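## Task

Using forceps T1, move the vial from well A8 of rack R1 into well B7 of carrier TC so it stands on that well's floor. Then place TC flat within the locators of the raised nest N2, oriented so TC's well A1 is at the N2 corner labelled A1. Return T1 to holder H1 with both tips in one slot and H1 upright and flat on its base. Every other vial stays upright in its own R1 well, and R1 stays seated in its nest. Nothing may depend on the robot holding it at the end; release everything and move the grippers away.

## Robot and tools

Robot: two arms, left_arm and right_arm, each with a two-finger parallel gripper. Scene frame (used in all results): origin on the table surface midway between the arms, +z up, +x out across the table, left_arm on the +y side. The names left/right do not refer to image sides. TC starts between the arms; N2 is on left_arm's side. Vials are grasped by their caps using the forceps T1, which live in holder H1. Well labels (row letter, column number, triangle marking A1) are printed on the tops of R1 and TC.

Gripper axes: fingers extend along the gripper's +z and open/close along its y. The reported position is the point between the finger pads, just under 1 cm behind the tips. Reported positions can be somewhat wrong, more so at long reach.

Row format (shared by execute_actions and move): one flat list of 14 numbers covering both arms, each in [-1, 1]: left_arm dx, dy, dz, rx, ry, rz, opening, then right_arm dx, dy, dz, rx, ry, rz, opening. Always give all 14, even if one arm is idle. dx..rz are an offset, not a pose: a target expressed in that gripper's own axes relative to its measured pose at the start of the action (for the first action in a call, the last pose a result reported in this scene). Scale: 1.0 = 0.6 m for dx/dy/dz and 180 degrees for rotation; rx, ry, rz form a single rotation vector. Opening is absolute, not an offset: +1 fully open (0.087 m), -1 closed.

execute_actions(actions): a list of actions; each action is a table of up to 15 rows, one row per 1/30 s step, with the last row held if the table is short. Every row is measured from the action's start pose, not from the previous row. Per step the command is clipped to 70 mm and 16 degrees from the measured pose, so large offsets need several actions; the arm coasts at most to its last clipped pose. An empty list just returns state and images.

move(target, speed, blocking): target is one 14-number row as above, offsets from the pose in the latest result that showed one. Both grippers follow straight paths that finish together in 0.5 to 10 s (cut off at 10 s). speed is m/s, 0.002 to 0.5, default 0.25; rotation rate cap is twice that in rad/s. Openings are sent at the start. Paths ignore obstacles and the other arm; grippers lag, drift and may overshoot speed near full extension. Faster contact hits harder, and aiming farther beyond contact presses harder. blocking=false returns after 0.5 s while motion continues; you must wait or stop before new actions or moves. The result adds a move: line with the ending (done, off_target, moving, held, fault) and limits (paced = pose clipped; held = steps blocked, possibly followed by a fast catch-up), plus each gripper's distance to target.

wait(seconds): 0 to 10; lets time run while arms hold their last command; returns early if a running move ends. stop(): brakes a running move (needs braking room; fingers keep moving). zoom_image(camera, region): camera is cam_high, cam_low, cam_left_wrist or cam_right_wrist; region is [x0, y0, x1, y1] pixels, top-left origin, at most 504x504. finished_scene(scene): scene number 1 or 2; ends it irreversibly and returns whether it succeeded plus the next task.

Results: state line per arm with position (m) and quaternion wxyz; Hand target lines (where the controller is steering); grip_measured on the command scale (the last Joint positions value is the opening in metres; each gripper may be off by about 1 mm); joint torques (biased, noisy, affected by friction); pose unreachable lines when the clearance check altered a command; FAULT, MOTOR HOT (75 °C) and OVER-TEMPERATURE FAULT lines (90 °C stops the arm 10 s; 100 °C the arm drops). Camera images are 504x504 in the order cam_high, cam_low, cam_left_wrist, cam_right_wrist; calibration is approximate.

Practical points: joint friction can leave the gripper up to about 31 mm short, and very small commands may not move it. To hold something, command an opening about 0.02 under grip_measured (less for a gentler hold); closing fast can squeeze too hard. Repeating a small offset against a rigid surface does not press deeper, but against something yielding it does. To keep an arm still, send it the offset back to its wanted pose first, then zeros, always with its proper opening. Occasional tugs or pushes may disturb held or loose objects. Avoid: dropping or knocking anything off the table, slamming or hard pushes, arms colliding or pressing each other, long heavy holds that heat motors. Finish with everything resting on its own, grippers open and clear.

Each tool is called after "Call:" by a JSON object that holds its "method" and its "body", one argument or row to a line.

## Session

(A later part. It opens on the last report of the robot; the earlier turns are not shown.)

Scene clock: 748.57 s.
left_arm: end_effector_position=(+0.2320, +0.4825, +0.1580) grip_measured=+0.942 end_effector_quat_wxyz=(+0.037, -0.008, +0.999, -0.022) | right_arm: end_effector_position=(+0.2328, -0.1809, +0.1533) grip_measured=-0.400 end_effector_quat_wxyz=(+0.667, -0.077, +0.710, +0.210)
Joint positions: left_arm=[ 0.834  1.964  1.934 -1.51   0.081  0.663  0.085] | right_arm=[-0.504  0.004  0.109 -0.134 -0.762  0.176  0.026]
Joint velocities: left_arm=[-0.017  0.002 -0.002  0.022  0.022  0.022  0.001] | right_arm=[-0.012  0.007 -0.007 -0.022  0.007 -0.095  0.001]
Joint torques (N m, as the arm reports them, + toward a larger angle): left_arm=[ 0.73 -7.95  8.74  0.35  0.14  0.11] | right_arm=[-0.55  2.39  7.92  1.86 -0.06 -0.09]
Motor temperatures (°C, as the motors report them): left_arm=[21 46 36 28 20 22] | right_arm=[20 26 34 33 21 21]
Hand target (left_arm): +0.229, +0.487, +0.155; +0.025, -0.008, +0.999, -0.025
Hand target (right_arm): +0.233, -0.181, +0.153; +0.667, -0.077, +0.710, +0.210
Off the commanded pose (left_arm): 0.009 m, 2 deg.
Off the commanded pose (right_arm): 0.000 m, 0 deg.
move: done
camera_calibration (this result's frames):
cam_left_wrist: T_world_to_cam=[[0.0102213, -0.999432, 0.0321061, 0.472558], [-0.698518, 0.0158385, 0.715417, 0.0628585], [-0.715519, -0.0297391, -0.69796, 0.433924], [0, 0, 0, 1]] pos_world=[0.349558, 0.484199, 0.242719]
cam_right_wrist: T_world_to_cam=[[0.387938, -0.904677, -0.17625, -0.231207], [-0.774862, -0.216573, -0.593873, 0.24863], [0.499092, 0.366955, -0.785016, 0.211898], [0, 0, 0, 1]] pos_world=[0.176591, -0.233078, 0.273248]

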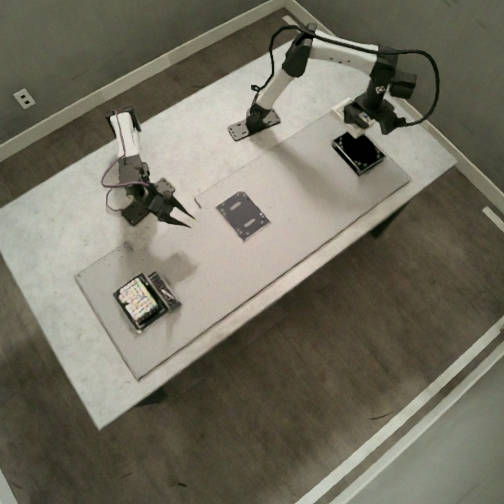

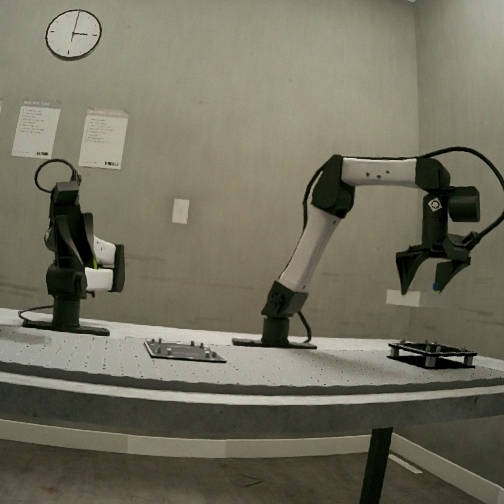

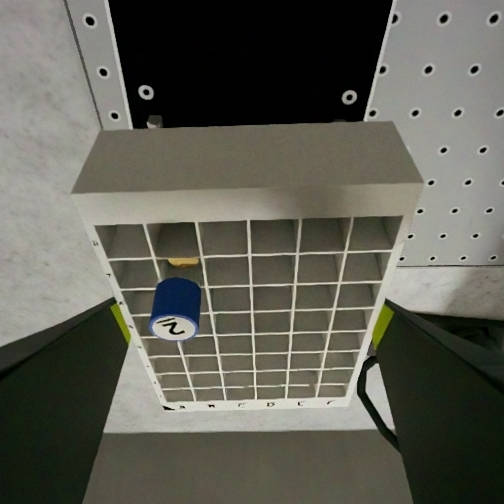

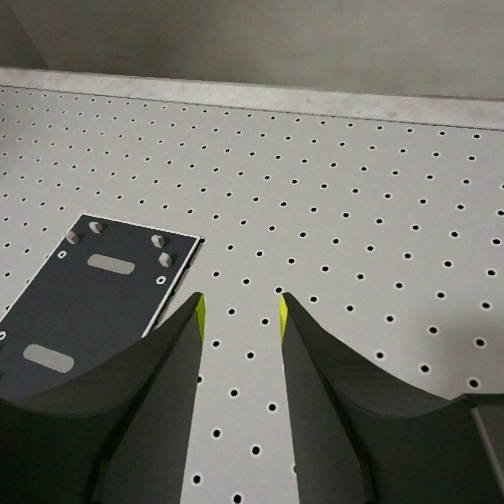

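Call:
{"method": "zoom_image", "body": {
  "camera": "cam_high",
  "region": [320,120,400,185]
}}

Region (320, 120, 400, 185) of cam_high's 504x504 image, scaled by 6.300, with more detail than that image has; it fills the top 410 rows of this view, and the rest is white.

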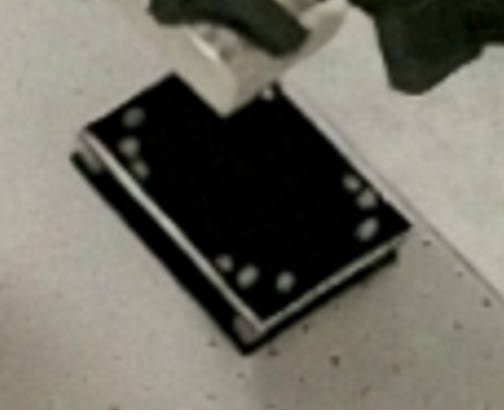

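Call:
{"method": "move", "body": {
  "target": [-0.115,0.0,0.09,0,0.01,0,0.85,0,0,0,0,0,0,-0.4],
  "speed": 0.06
}}

Scene clock: 751.40 s.
left_arm: end_effector_position=(+0.3010, +0.4830, +0.1137) grip_measured=+0.942 end_effector_quat_wxyz=(+0.027, -0.006, +0.999, -0.024) | right_arm: end_effector_position=(+0.2328, -0.1809, +0.1533) grip_measured=-0.400 end_effector_quat_wxyz=(+0.667, -0.077, +0.710, +0.210)
Joint positions: left_arm=[ 0.729  2.218  2.141 -1.473  0.069  0.562  0.085] | right_arm=[-0.504  0.004  0.109 -0.134 -0.762  0.176  0.026]
Joint velocities: left_arm=[-0.007  0.002  0.007  0.007 -0.007 -0.081  0.   ] | right_arm=[-0.002 -0.002 -0.002 -0.037 -0.066  0.022 -0.001]
Joint torques (N m, as the arm reports them, + toward a larger angle): left_arm=[ -0.61 -10.24   8.68   0.41   0.13  -0.07] | right_arm=[-0.52  2.39  7.82  1.84 -0.06 -0.08]
Motor temperatures (°C, as the motors report them): left_arm=[21 46 36 28 20 22] | right_arm=[20 26 34 33 21 21]
Hand target (left_arm): +0.305, +0.482, +0.110; +0.021, -0.008, +1.000, -0.022
Hand target (right_arm): +0.233, -0.181, +0.153; +0.667, -0.077, +0.710, +0.210
Off the commanded pose (left_arm): 0.006 m, 1 deg.
Off the commanded pose (right_arm): 0.000 m, 0 deg.
move: done
camera_calibration (this result's frames):
cam_left_wrist: T_world_to_cam=[[0.00671144, -0.999352, 0.0353601, 0.474378], [-0.683668, 0.02122, 0.729484, 0.134116], [-0.729762, -0.0290705, -0.683083, 0.45461], [0, 0, 0, 1]] pos_world=[0.420264, 0.484441, 0.195926]
cam_right_wrist: T_world_to_cam=[[0.387938, -0.904677, -0.17625, -0.231207], [-0.774862, -0.216573, -0.593873, 0.24863], [0.499092, 0.366955, -0.785016, 0.211898], [0, 0, 0, 1]] pos_world=[0.176591, -0.233078, 0.273248]

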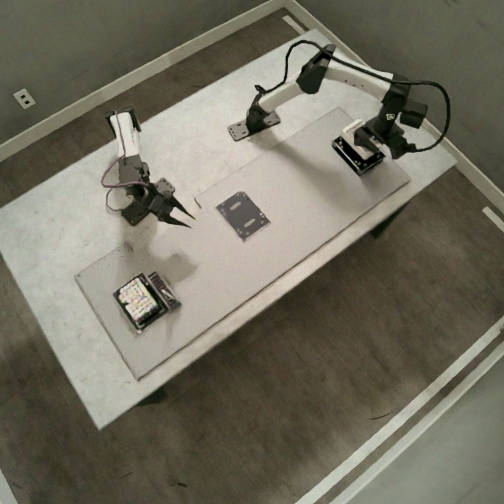

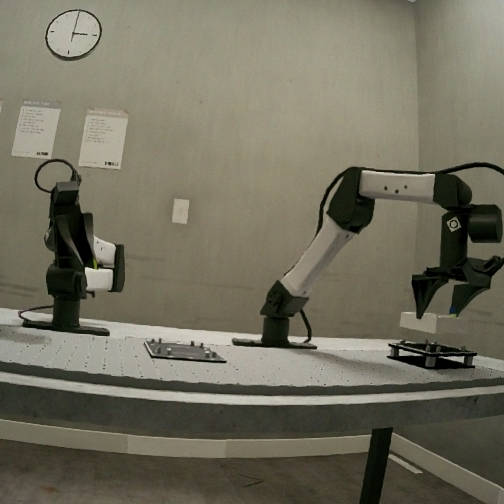

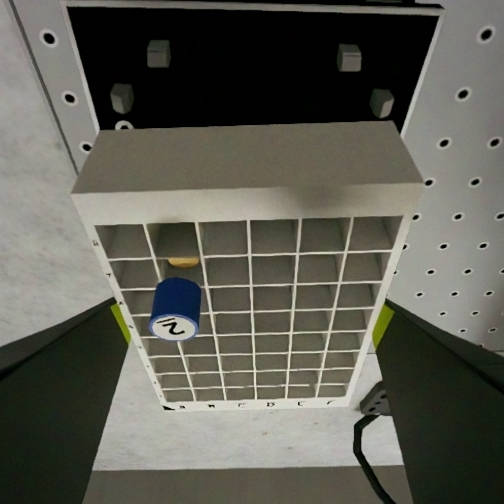

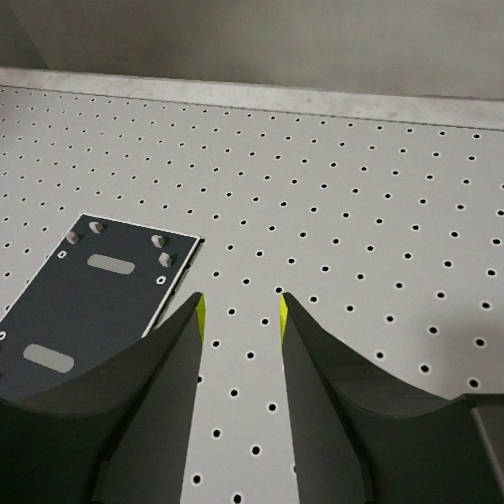

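Call:
{"method": "move", "body": {
  "target": [-0.012,-0.008,0.045,0,0,0.014,0.85,0,0,0,0,0,0,-0.4],
  "speed": 0.02
}}

Scene clock: 753.63 s.
left_arm: end_effector_position=(+0.3095, +0.4827, +0.0930) grip_measured=+0.942 end_effector_quat_wxyz=(+0.034, +0.004, +0.999, -0.019) | right_arm: end_effector_position=(+0.2328, -0.1809, +0.1533) grip_measured=-0.400 end_effector_quat_wxyz=(+0.667, -0.077, +0.710, +0.210)
Joint positions: left_arm=[ 0.716  2.218  2.061 -1.376  0.068  0.57   0.085] | right_arm=[-0.504  0.004  0.109 -0.134 -0.762  0.176  0.026]
Joint velocities: left_arm=[-0.017 -0.002 -0.012  0.007 -0.022 -0.022  0.   ] | right_arm=[-0.007 -0.002  0.007 -0.007 -0.007  0.022 -0.001]
Joint torques (N m, as the arm reports them, + toward a larger angle): left_arm=[ -0.85 -11.78   5.44   0.51   0.25   0.18] | right_arm=[-0.62  2.44  7.77  1.88 -0.07 -0.07]
Motor temperatures (°C, as the motors report them): left_arm=[21 47 36 28 20 22] | right_arm=[20 26 34 33 21 21]
Hand target (left_arm): +0.309, +0.478, +0.087; +0.027, +0.015, +0.999, -0.023
Hand target (right_arm): +0.233, -0.181, +0.153; +0.667, -0.077, +0.710, +0.210
Off the commanded pose (left_arm): 0.008 m, 2 deg.
Off the commanded pose (right_arm): 0.000 m, 0 deg.
move: done
camera_calibration (this result's frames):
cam_left_wrist: T_world_to_cam=[[-0.015022, -0.999572, 0.0251089, 0.482599], [-0.693346, 0.028507, 0.720041, 0.155326], [-0.720448, -0.00659272, -0.693477, 0.433946], [0, 0, 0, 1]] pos_world=[0.42758, 0.480825, 0.176973]
cam_right_wrist: T_world_to_cam=[[0.387938, -0.904677, -0.17625, -0.231207], [-0.774862, -0.216573, -0.593873, 0.24863], [0.499092, 0.366955, -0.785016, 0.211898], [0, 0, 0, 1]] pos_world=[0.176591, -0.233078, 0.273248]

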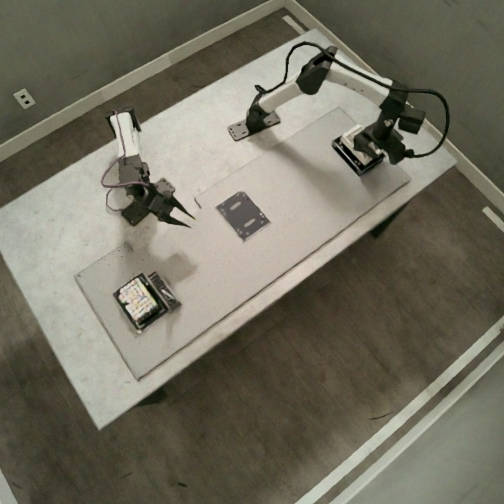

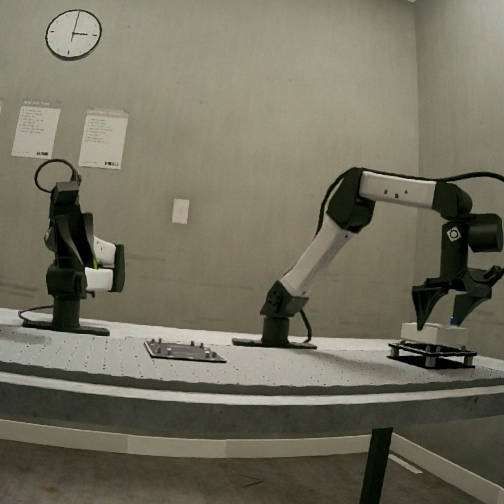

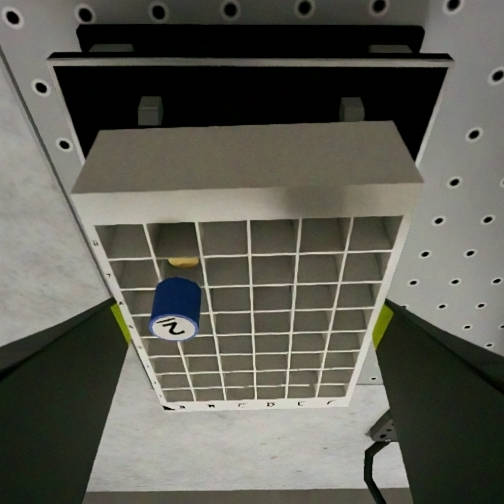

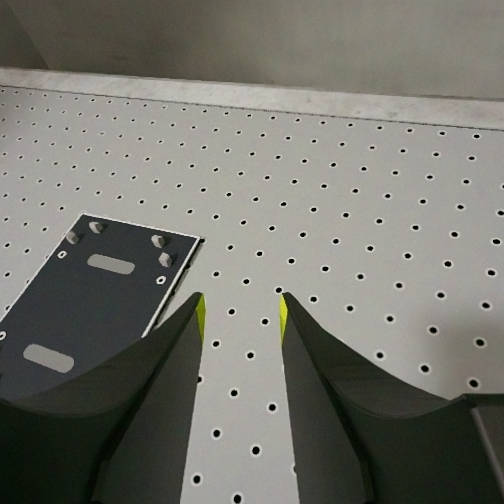

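Call:
{"method": "move", "body": {
  "target": [0.02,-0.012,0.006,0,0,0.01,0.85,0,0,0,0,0,0,-0.4],
  "speed": 0.015
}}

Scene clock: 755.33 s.
left_arm: end_effector_position=(+0.3033, +0.4796, +0.0886) grip_measured=+0.942 end_effector_quat_wxyz=(+0.040, +0.012, +0.999, -0.014) | right_arm: end_effector_position=(+0.2328, -0.1809, +0.1533) grip_measured=-0.400 end_effector_quat_wxyz=(+0.667, -0.077, +0.710, +0.210)
Joint positions: left_arm=[ 0.716  2.164  1.957 -1.312  0.067  0.585  0.085] | right_arm=[-0.504  0.004  0.109 -0.134 -0.762  0.176  0.026]
Joint velocities: left_arm=[-0.002 -0.007 -0.002 -0.022  0.007 -0.066 -0.   ] | right_arm=[-0.002 -0.012 -0.007 -0.081  0.022  0.007 -0.001]
Joint torques (N m, as the arm reports them, + toward a larger angle): left_arm=[ -0.04 -12.69   5.01   0.46   0.26   0.18] | right_arm=[-0.47  2.52  7.82  1.87 -0.09 -0.08]
Motor temperatures (°C, as the motors report them): left_arm=[21 48 36 28 20 22] | right_arm=[20 26 34 33 21 21]
Hand target (left_arm): +0.298, +0.476, +0.089; +0.034, +0.020, +0.999, -0.018
Hand target (right_arm): +0.233, -0.181, +0.153; +0.667, -0.077, +0.710, +0.210
Off the commanded pose (left_arm): 0.007 m, 1 deg.
Off the commanded pose (right_arm): 0.000 m, 0 deg.
move: done
camera_calibration (this result's frames):
cam_left_wrist: T_world_to_cam=[[-0.0296581, -0.999446, 0.0150825, 0.484783], [-0.701604, 0.0315625, 0.711868, 0.156038], [-0.71195, 0.0105307, -0.702151, 0.416334], [0, 0, 0, 1]] pos_world=[0.420263, 0.475205, 0.173939]
cam_right_wrist: T_world_to_cam=[[0.387938, -0.904677, -0.17625, -0.231207], [-0.774862, -0.216573, -0.593873, 0.24863], [0.499092, 0.366955, -0.785016, 0.211898], [0, 0, 0, 1]] pos_world=[0.176591, -0.233078, 0.273248]

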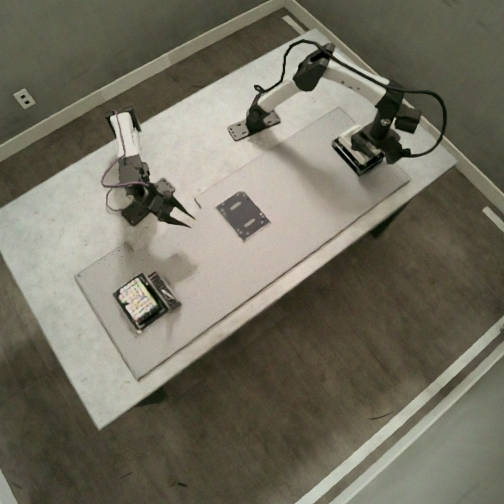

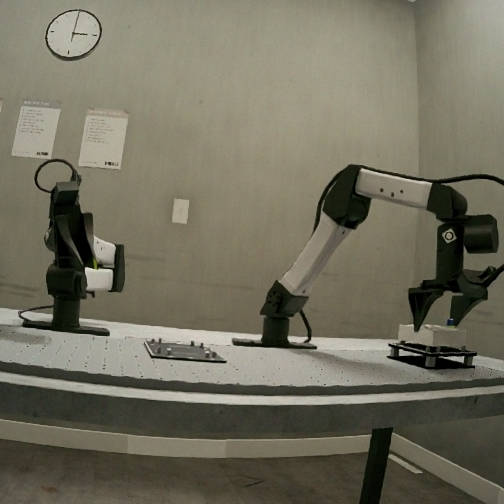

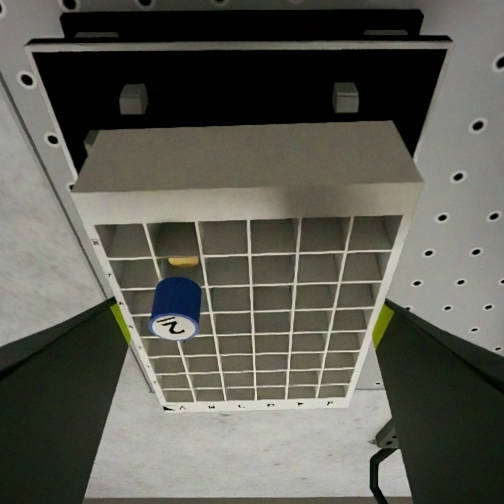

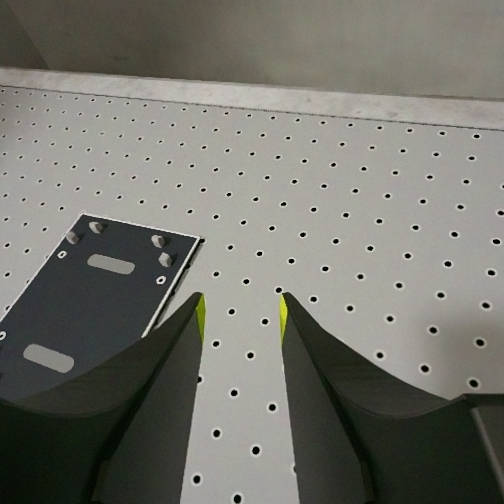

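Call:
{"method": "move", "body": {
  "target": [-0.002,0.003,0.028,0,0,0.003,0.85,0,0,0,0,0,0,-0.4],
  "speed": 0.012
}}

Scene clock: 757.43 s.
left_arm: end_effector_position=(+0.3052, +0.4825, +0.0820) grip_measured=+0.942 end_effector_quat_wxyz=(+0.043, +0.017, +0.999, -0.008) | right_arm: end_effector_position=(+0.2328, -0.1809, +0.1533) grip_measured=-0.400 end_effector_quat_wxyz=(+0.667, -0.077, +0.710, +0.210)
Joint positions: left_arm=[ 0.716  2.164  1.932 -1.276  0.061  0.594  0.085] | right_arm=[-0.504  0.004  0.109 -0.134 -0.762  0.176  0.026]
Joint velocities: left_arm=[-0.007  0.007 -0.017  0.051 -0.007  0.037  0.001] | right_arm=[-0.007 -0.002  0.002  0.037  0.037 -0.051 -0.001]
Joint torques (N m, as the arm reports them, + toward a larger angle): left_arm=[ -0.05 -10.52   5.58   0.71   0.29   0.02] | right_arm=[-0.48  2.39  7.86  1.79 -0.1  -0.08]
Motor temperatures (°C, as the motors report them): left_arm=[21 48 36 28 20 22] | right_arm=[20 26 34 33 21 21]
Hand target (left_arm): +0.306, +0.481, +0.072; +0.039, +0.017, +0.999, -0.014
Hand target (right_arm): +0.233, -0.181, +0.153; +0.667, -0.077, +0.710, +0.210
Off the commanded pose (left_arm): 0.010 m, 1 deg.
Off the commanded pose (right_arm): 0.000 m, 0 deg.
move: done
camera_calibration (this result's frames):
cam_left_wrist: T_world_to_cam=[[-0.038865, -0.99924, 0.00303569, 0.4915], [-0.705819, 0.0296027, 0.707774, 0.164554], [-0.707326, 0.025365, -0.706433, 0.404803], [0, 0, 0, 1]] pos_world=[0.421575, 0.475988, 0.168007]
cam_right_wrist: T_world_to_cam=[[0.387938, -0.904677, -0.17625, -0.231207], [-0.774862, -0.216573, -0.593873, 0.24863], [0.499092, 0.366955, -0.785016, 0.211898], [0, 0, 0, 1]] pos_world=[0.176591, -0.233078, 0.273248]

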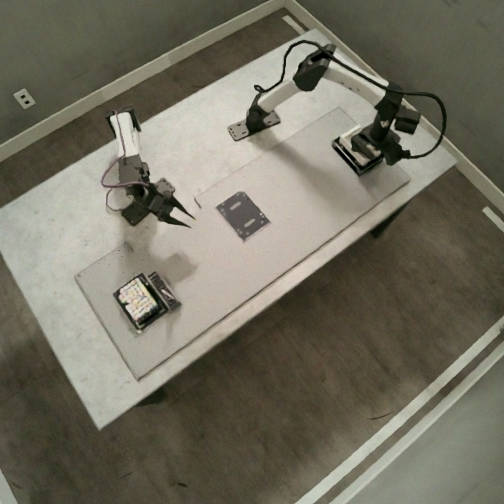

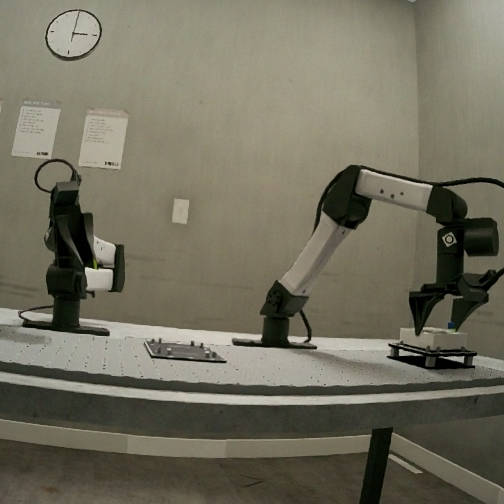

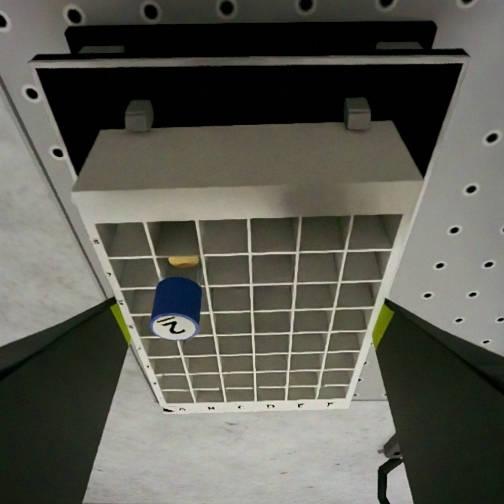

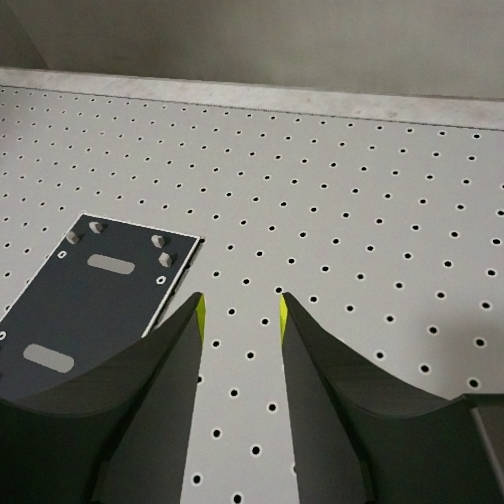

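Call:
{"method": "move", "body": {
  "target": [0,0,0,0,0,0,1,0,0,0,0,0,0,-0.4]
}}

Call:
{"method": "move", "body": {
  "target": [0,0,-0.17,0,0,0,1,0,0,0,0,0,0,-0.4],
  "speed": 0.08
}}

Scene clock: 759.27 s.
left_arm: end_effector_position=(+0.3053, +0.4826, +0.0821) grip_measured=+0.998 end_effector_quat_wxyz=(+0.043, +0.017, +0.999, -0.008) | right_arm: end_effector_position=(+0.2328, -0.1809, +0.1533) grip_measured=-0.400 end_effector_quat_wxyz=(+0.667, -0.077, +0.710, +0.210)
Joint positions: left_arm=[ 0.716  2.164  1.932 -1.276  0.061  0.594  0.087] | right_arm=[-0.504  0.004  0.109 -0.134 -0.762  0.176  0.026]
Joint velocities: left_arm=[ 0.007  0.002 -0.007 -0.081 -0.139  0.066  0.   ] | right_arm=[ 0.017 -0.012 -0.017  0.037 -0.022  0.022 -0.001]
Joint torques (N m, as the arm reports them, + toward a larger angle): left_arm=[  0.06 -11.59   7.28   0.57   0.26   0.03] | right_arm=[-0.63  2.3   7.76  1.81 -0.06 -0.06]
Motor temperatures (°C, as the motors report them): left_arm=[21 49 35 27 20 22] | right_arm=[20 26 34 33 21 21]
Hand target (left_arm): +0.305, +0.483, +0.082; +0.043, +0.017, +0.999, -0.008
Hand target (right_arm): +0.233, -0.181, +0.153; +0.667, -0.077, +0.710, +0.210
Off the commanded pose (left_arm): 0.000 m, 0 deg.
Off the commanded pose (right_arm): 0.000 m, 0 deg.
move: done
camera_calibration (this result's frames):
cam_left_wrist: T_world_to_cam=[[-0.0388659, -0.99924, 0.00281982, 0.491572], [-0.706047, 0.0294587, 0.707552, 0.164704], [-0.707098, 0.0255087, -0.706656, 0.404801], [0, 0, 0, 1]] pos_world=[0.421628, 0.476021, 0.168132]
cam_right_wrist: T_world_to_cam=[[0.387938, -0.904677, -0.17625, -0.231207], [-0.774862, -0.216573, -0.593873, 0.24863], [0.499092, 0.366955, -0.785016, 0.211898], [0, 0, 0, 1]] pos_world=[0.176591, -0.233078, 0.273248]

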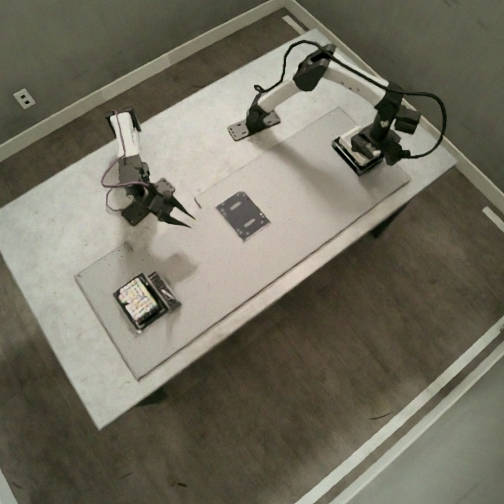

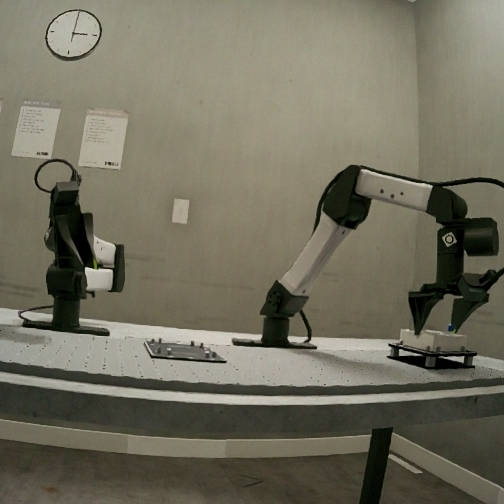

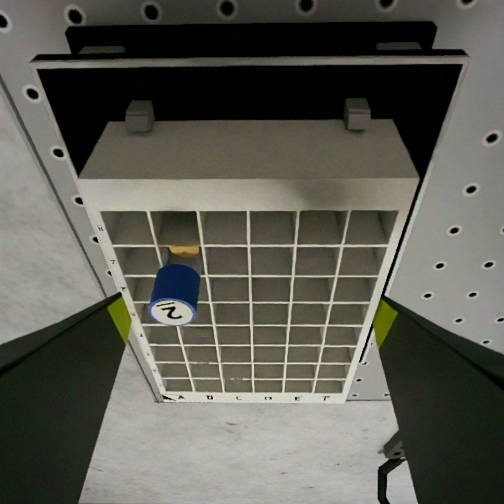

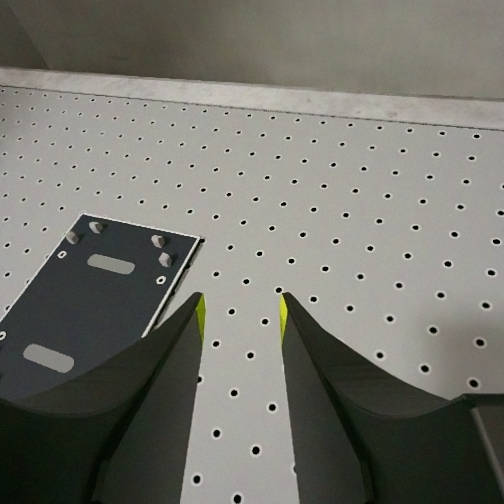

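Scene clock: 760.97 s.
left_arm: end_effector_position=(+0.2995, +0.4789, +0.1745) grip_measured=+0.998 end_effector_quat_wxyz=(+0.070, +0.018, +0.997, +0.010) | right_arm: end_effector_position=(+0.2328, -0.1809, +0.1533) grip_measured=-0.400 end_effector_quat_wxyz=(+0.667, -0.077, +0.710, +0.210)
Joint positions: left_arm=[ 0.716  2.134  2.262 -1.57   0.061  0.594  0.087] | right_arm=[-0.504  0.004  0.109 -0.134 -0.762  0.176  0.026]
Joint velocities: left_arm=[ 0.002 -0.017  0.002  0.037  0.037 -0.037 -0.001] | right_arm=[ 0.002  0.007 -0.007 -0.022 -0.007 -0.037 -0.001]
Joint torques (N m, as the arm reports them, + toward a larger angle): left_arm=[  0.77 -11.58   8.49   0.52   0.21   0.13] | right_arm=[-0.47  2.36  7.71  1.79 -0.07 -0.06]
Motor temperatures (°C, as the motors report them): left_arm=[21 49 36 27 20 22] | right_arm=[20 26 34 33 21 21]
Hand target (left_arm): +0.296, +0.482, +0.183; +0.075, +0.018, +0.997, +0.016
Hand target (right_arm): +0.233, -0.181, +0.153; +0.667, -0.077, +0.710, +0.210
Off the commanded pose (left_arm): 0.011 m, 4 deg.
Off the commanded pose (right_arm): 0.000 m, 0 deg.
joint sent to its limit (left arm) — the command would take joint 4 (wrist pitch) past its lower limit, so that joint was sent only as far as its limit.
move: off_target (left_arm)
camera_calibration (this result's frames):
cam_left_wrist: T_world_to_cam=[[-0.0379923, -0.99869, -0.0342901, 0.493368], [-0.744229, 0.00537957, 0.667903, 0.125234], [-0.666843, 0.0508949, -0.743458, 0.448259], [0, 0, 0, 1]] pos_world=[0.410865, 0.469234, 0.266536]
cam_right_wrist: T_world_to_cam=[[0.387938, -0.904677, -0.17625, -0.231207], [-0.774862, -0.216573, -0.593873, 0.24863], [0.499092, 0.366955, -0.785016, 0.211898], [0, 0, 0, 1]] pos_world=[0.176591, -0.233078, 0.273248]

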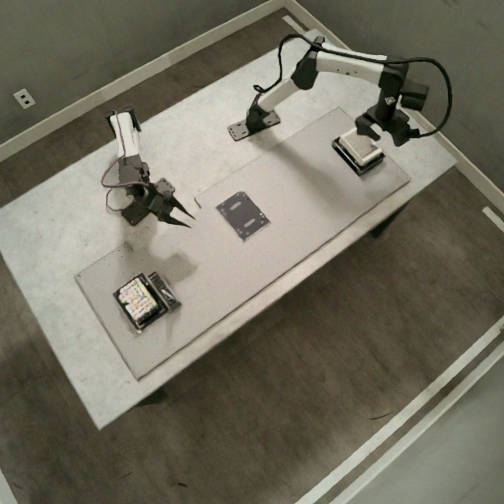

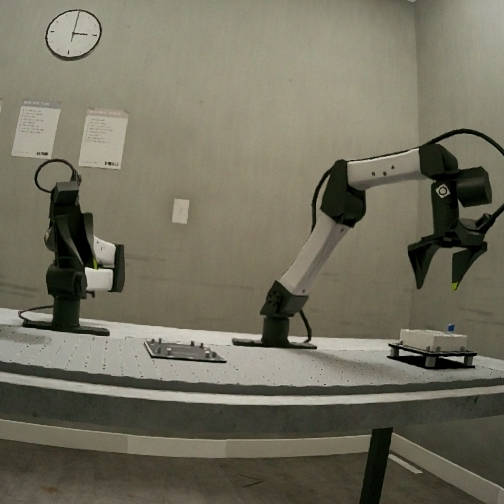

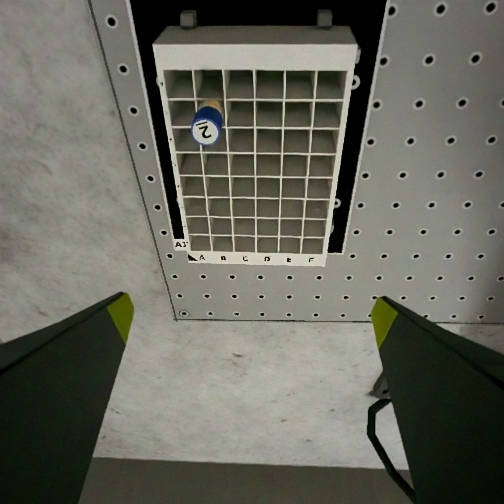

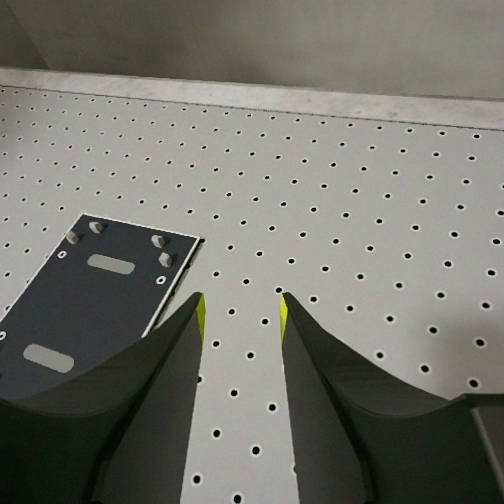

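Call:
{"method": "zoom_image", "body": {
  "camera": "cam_low",
  "region": [380,310,490,380]
}}

Region (380, 310, 490, 380) of cam_low's 504x504 image, scaled by 4.582, with more detail than that image has; it fills the top 321 rows of this view, and the rest is white.

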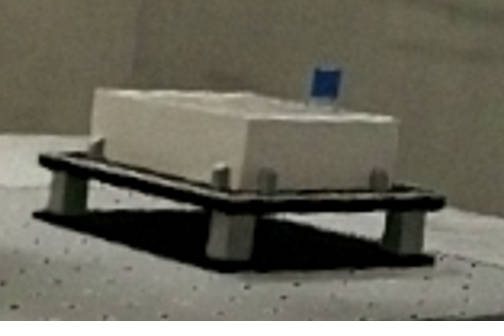

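Seated.

Call:
{"method": "finished_scene", "body": {
  "scene": 1
}}

The scene is finished: the task was done.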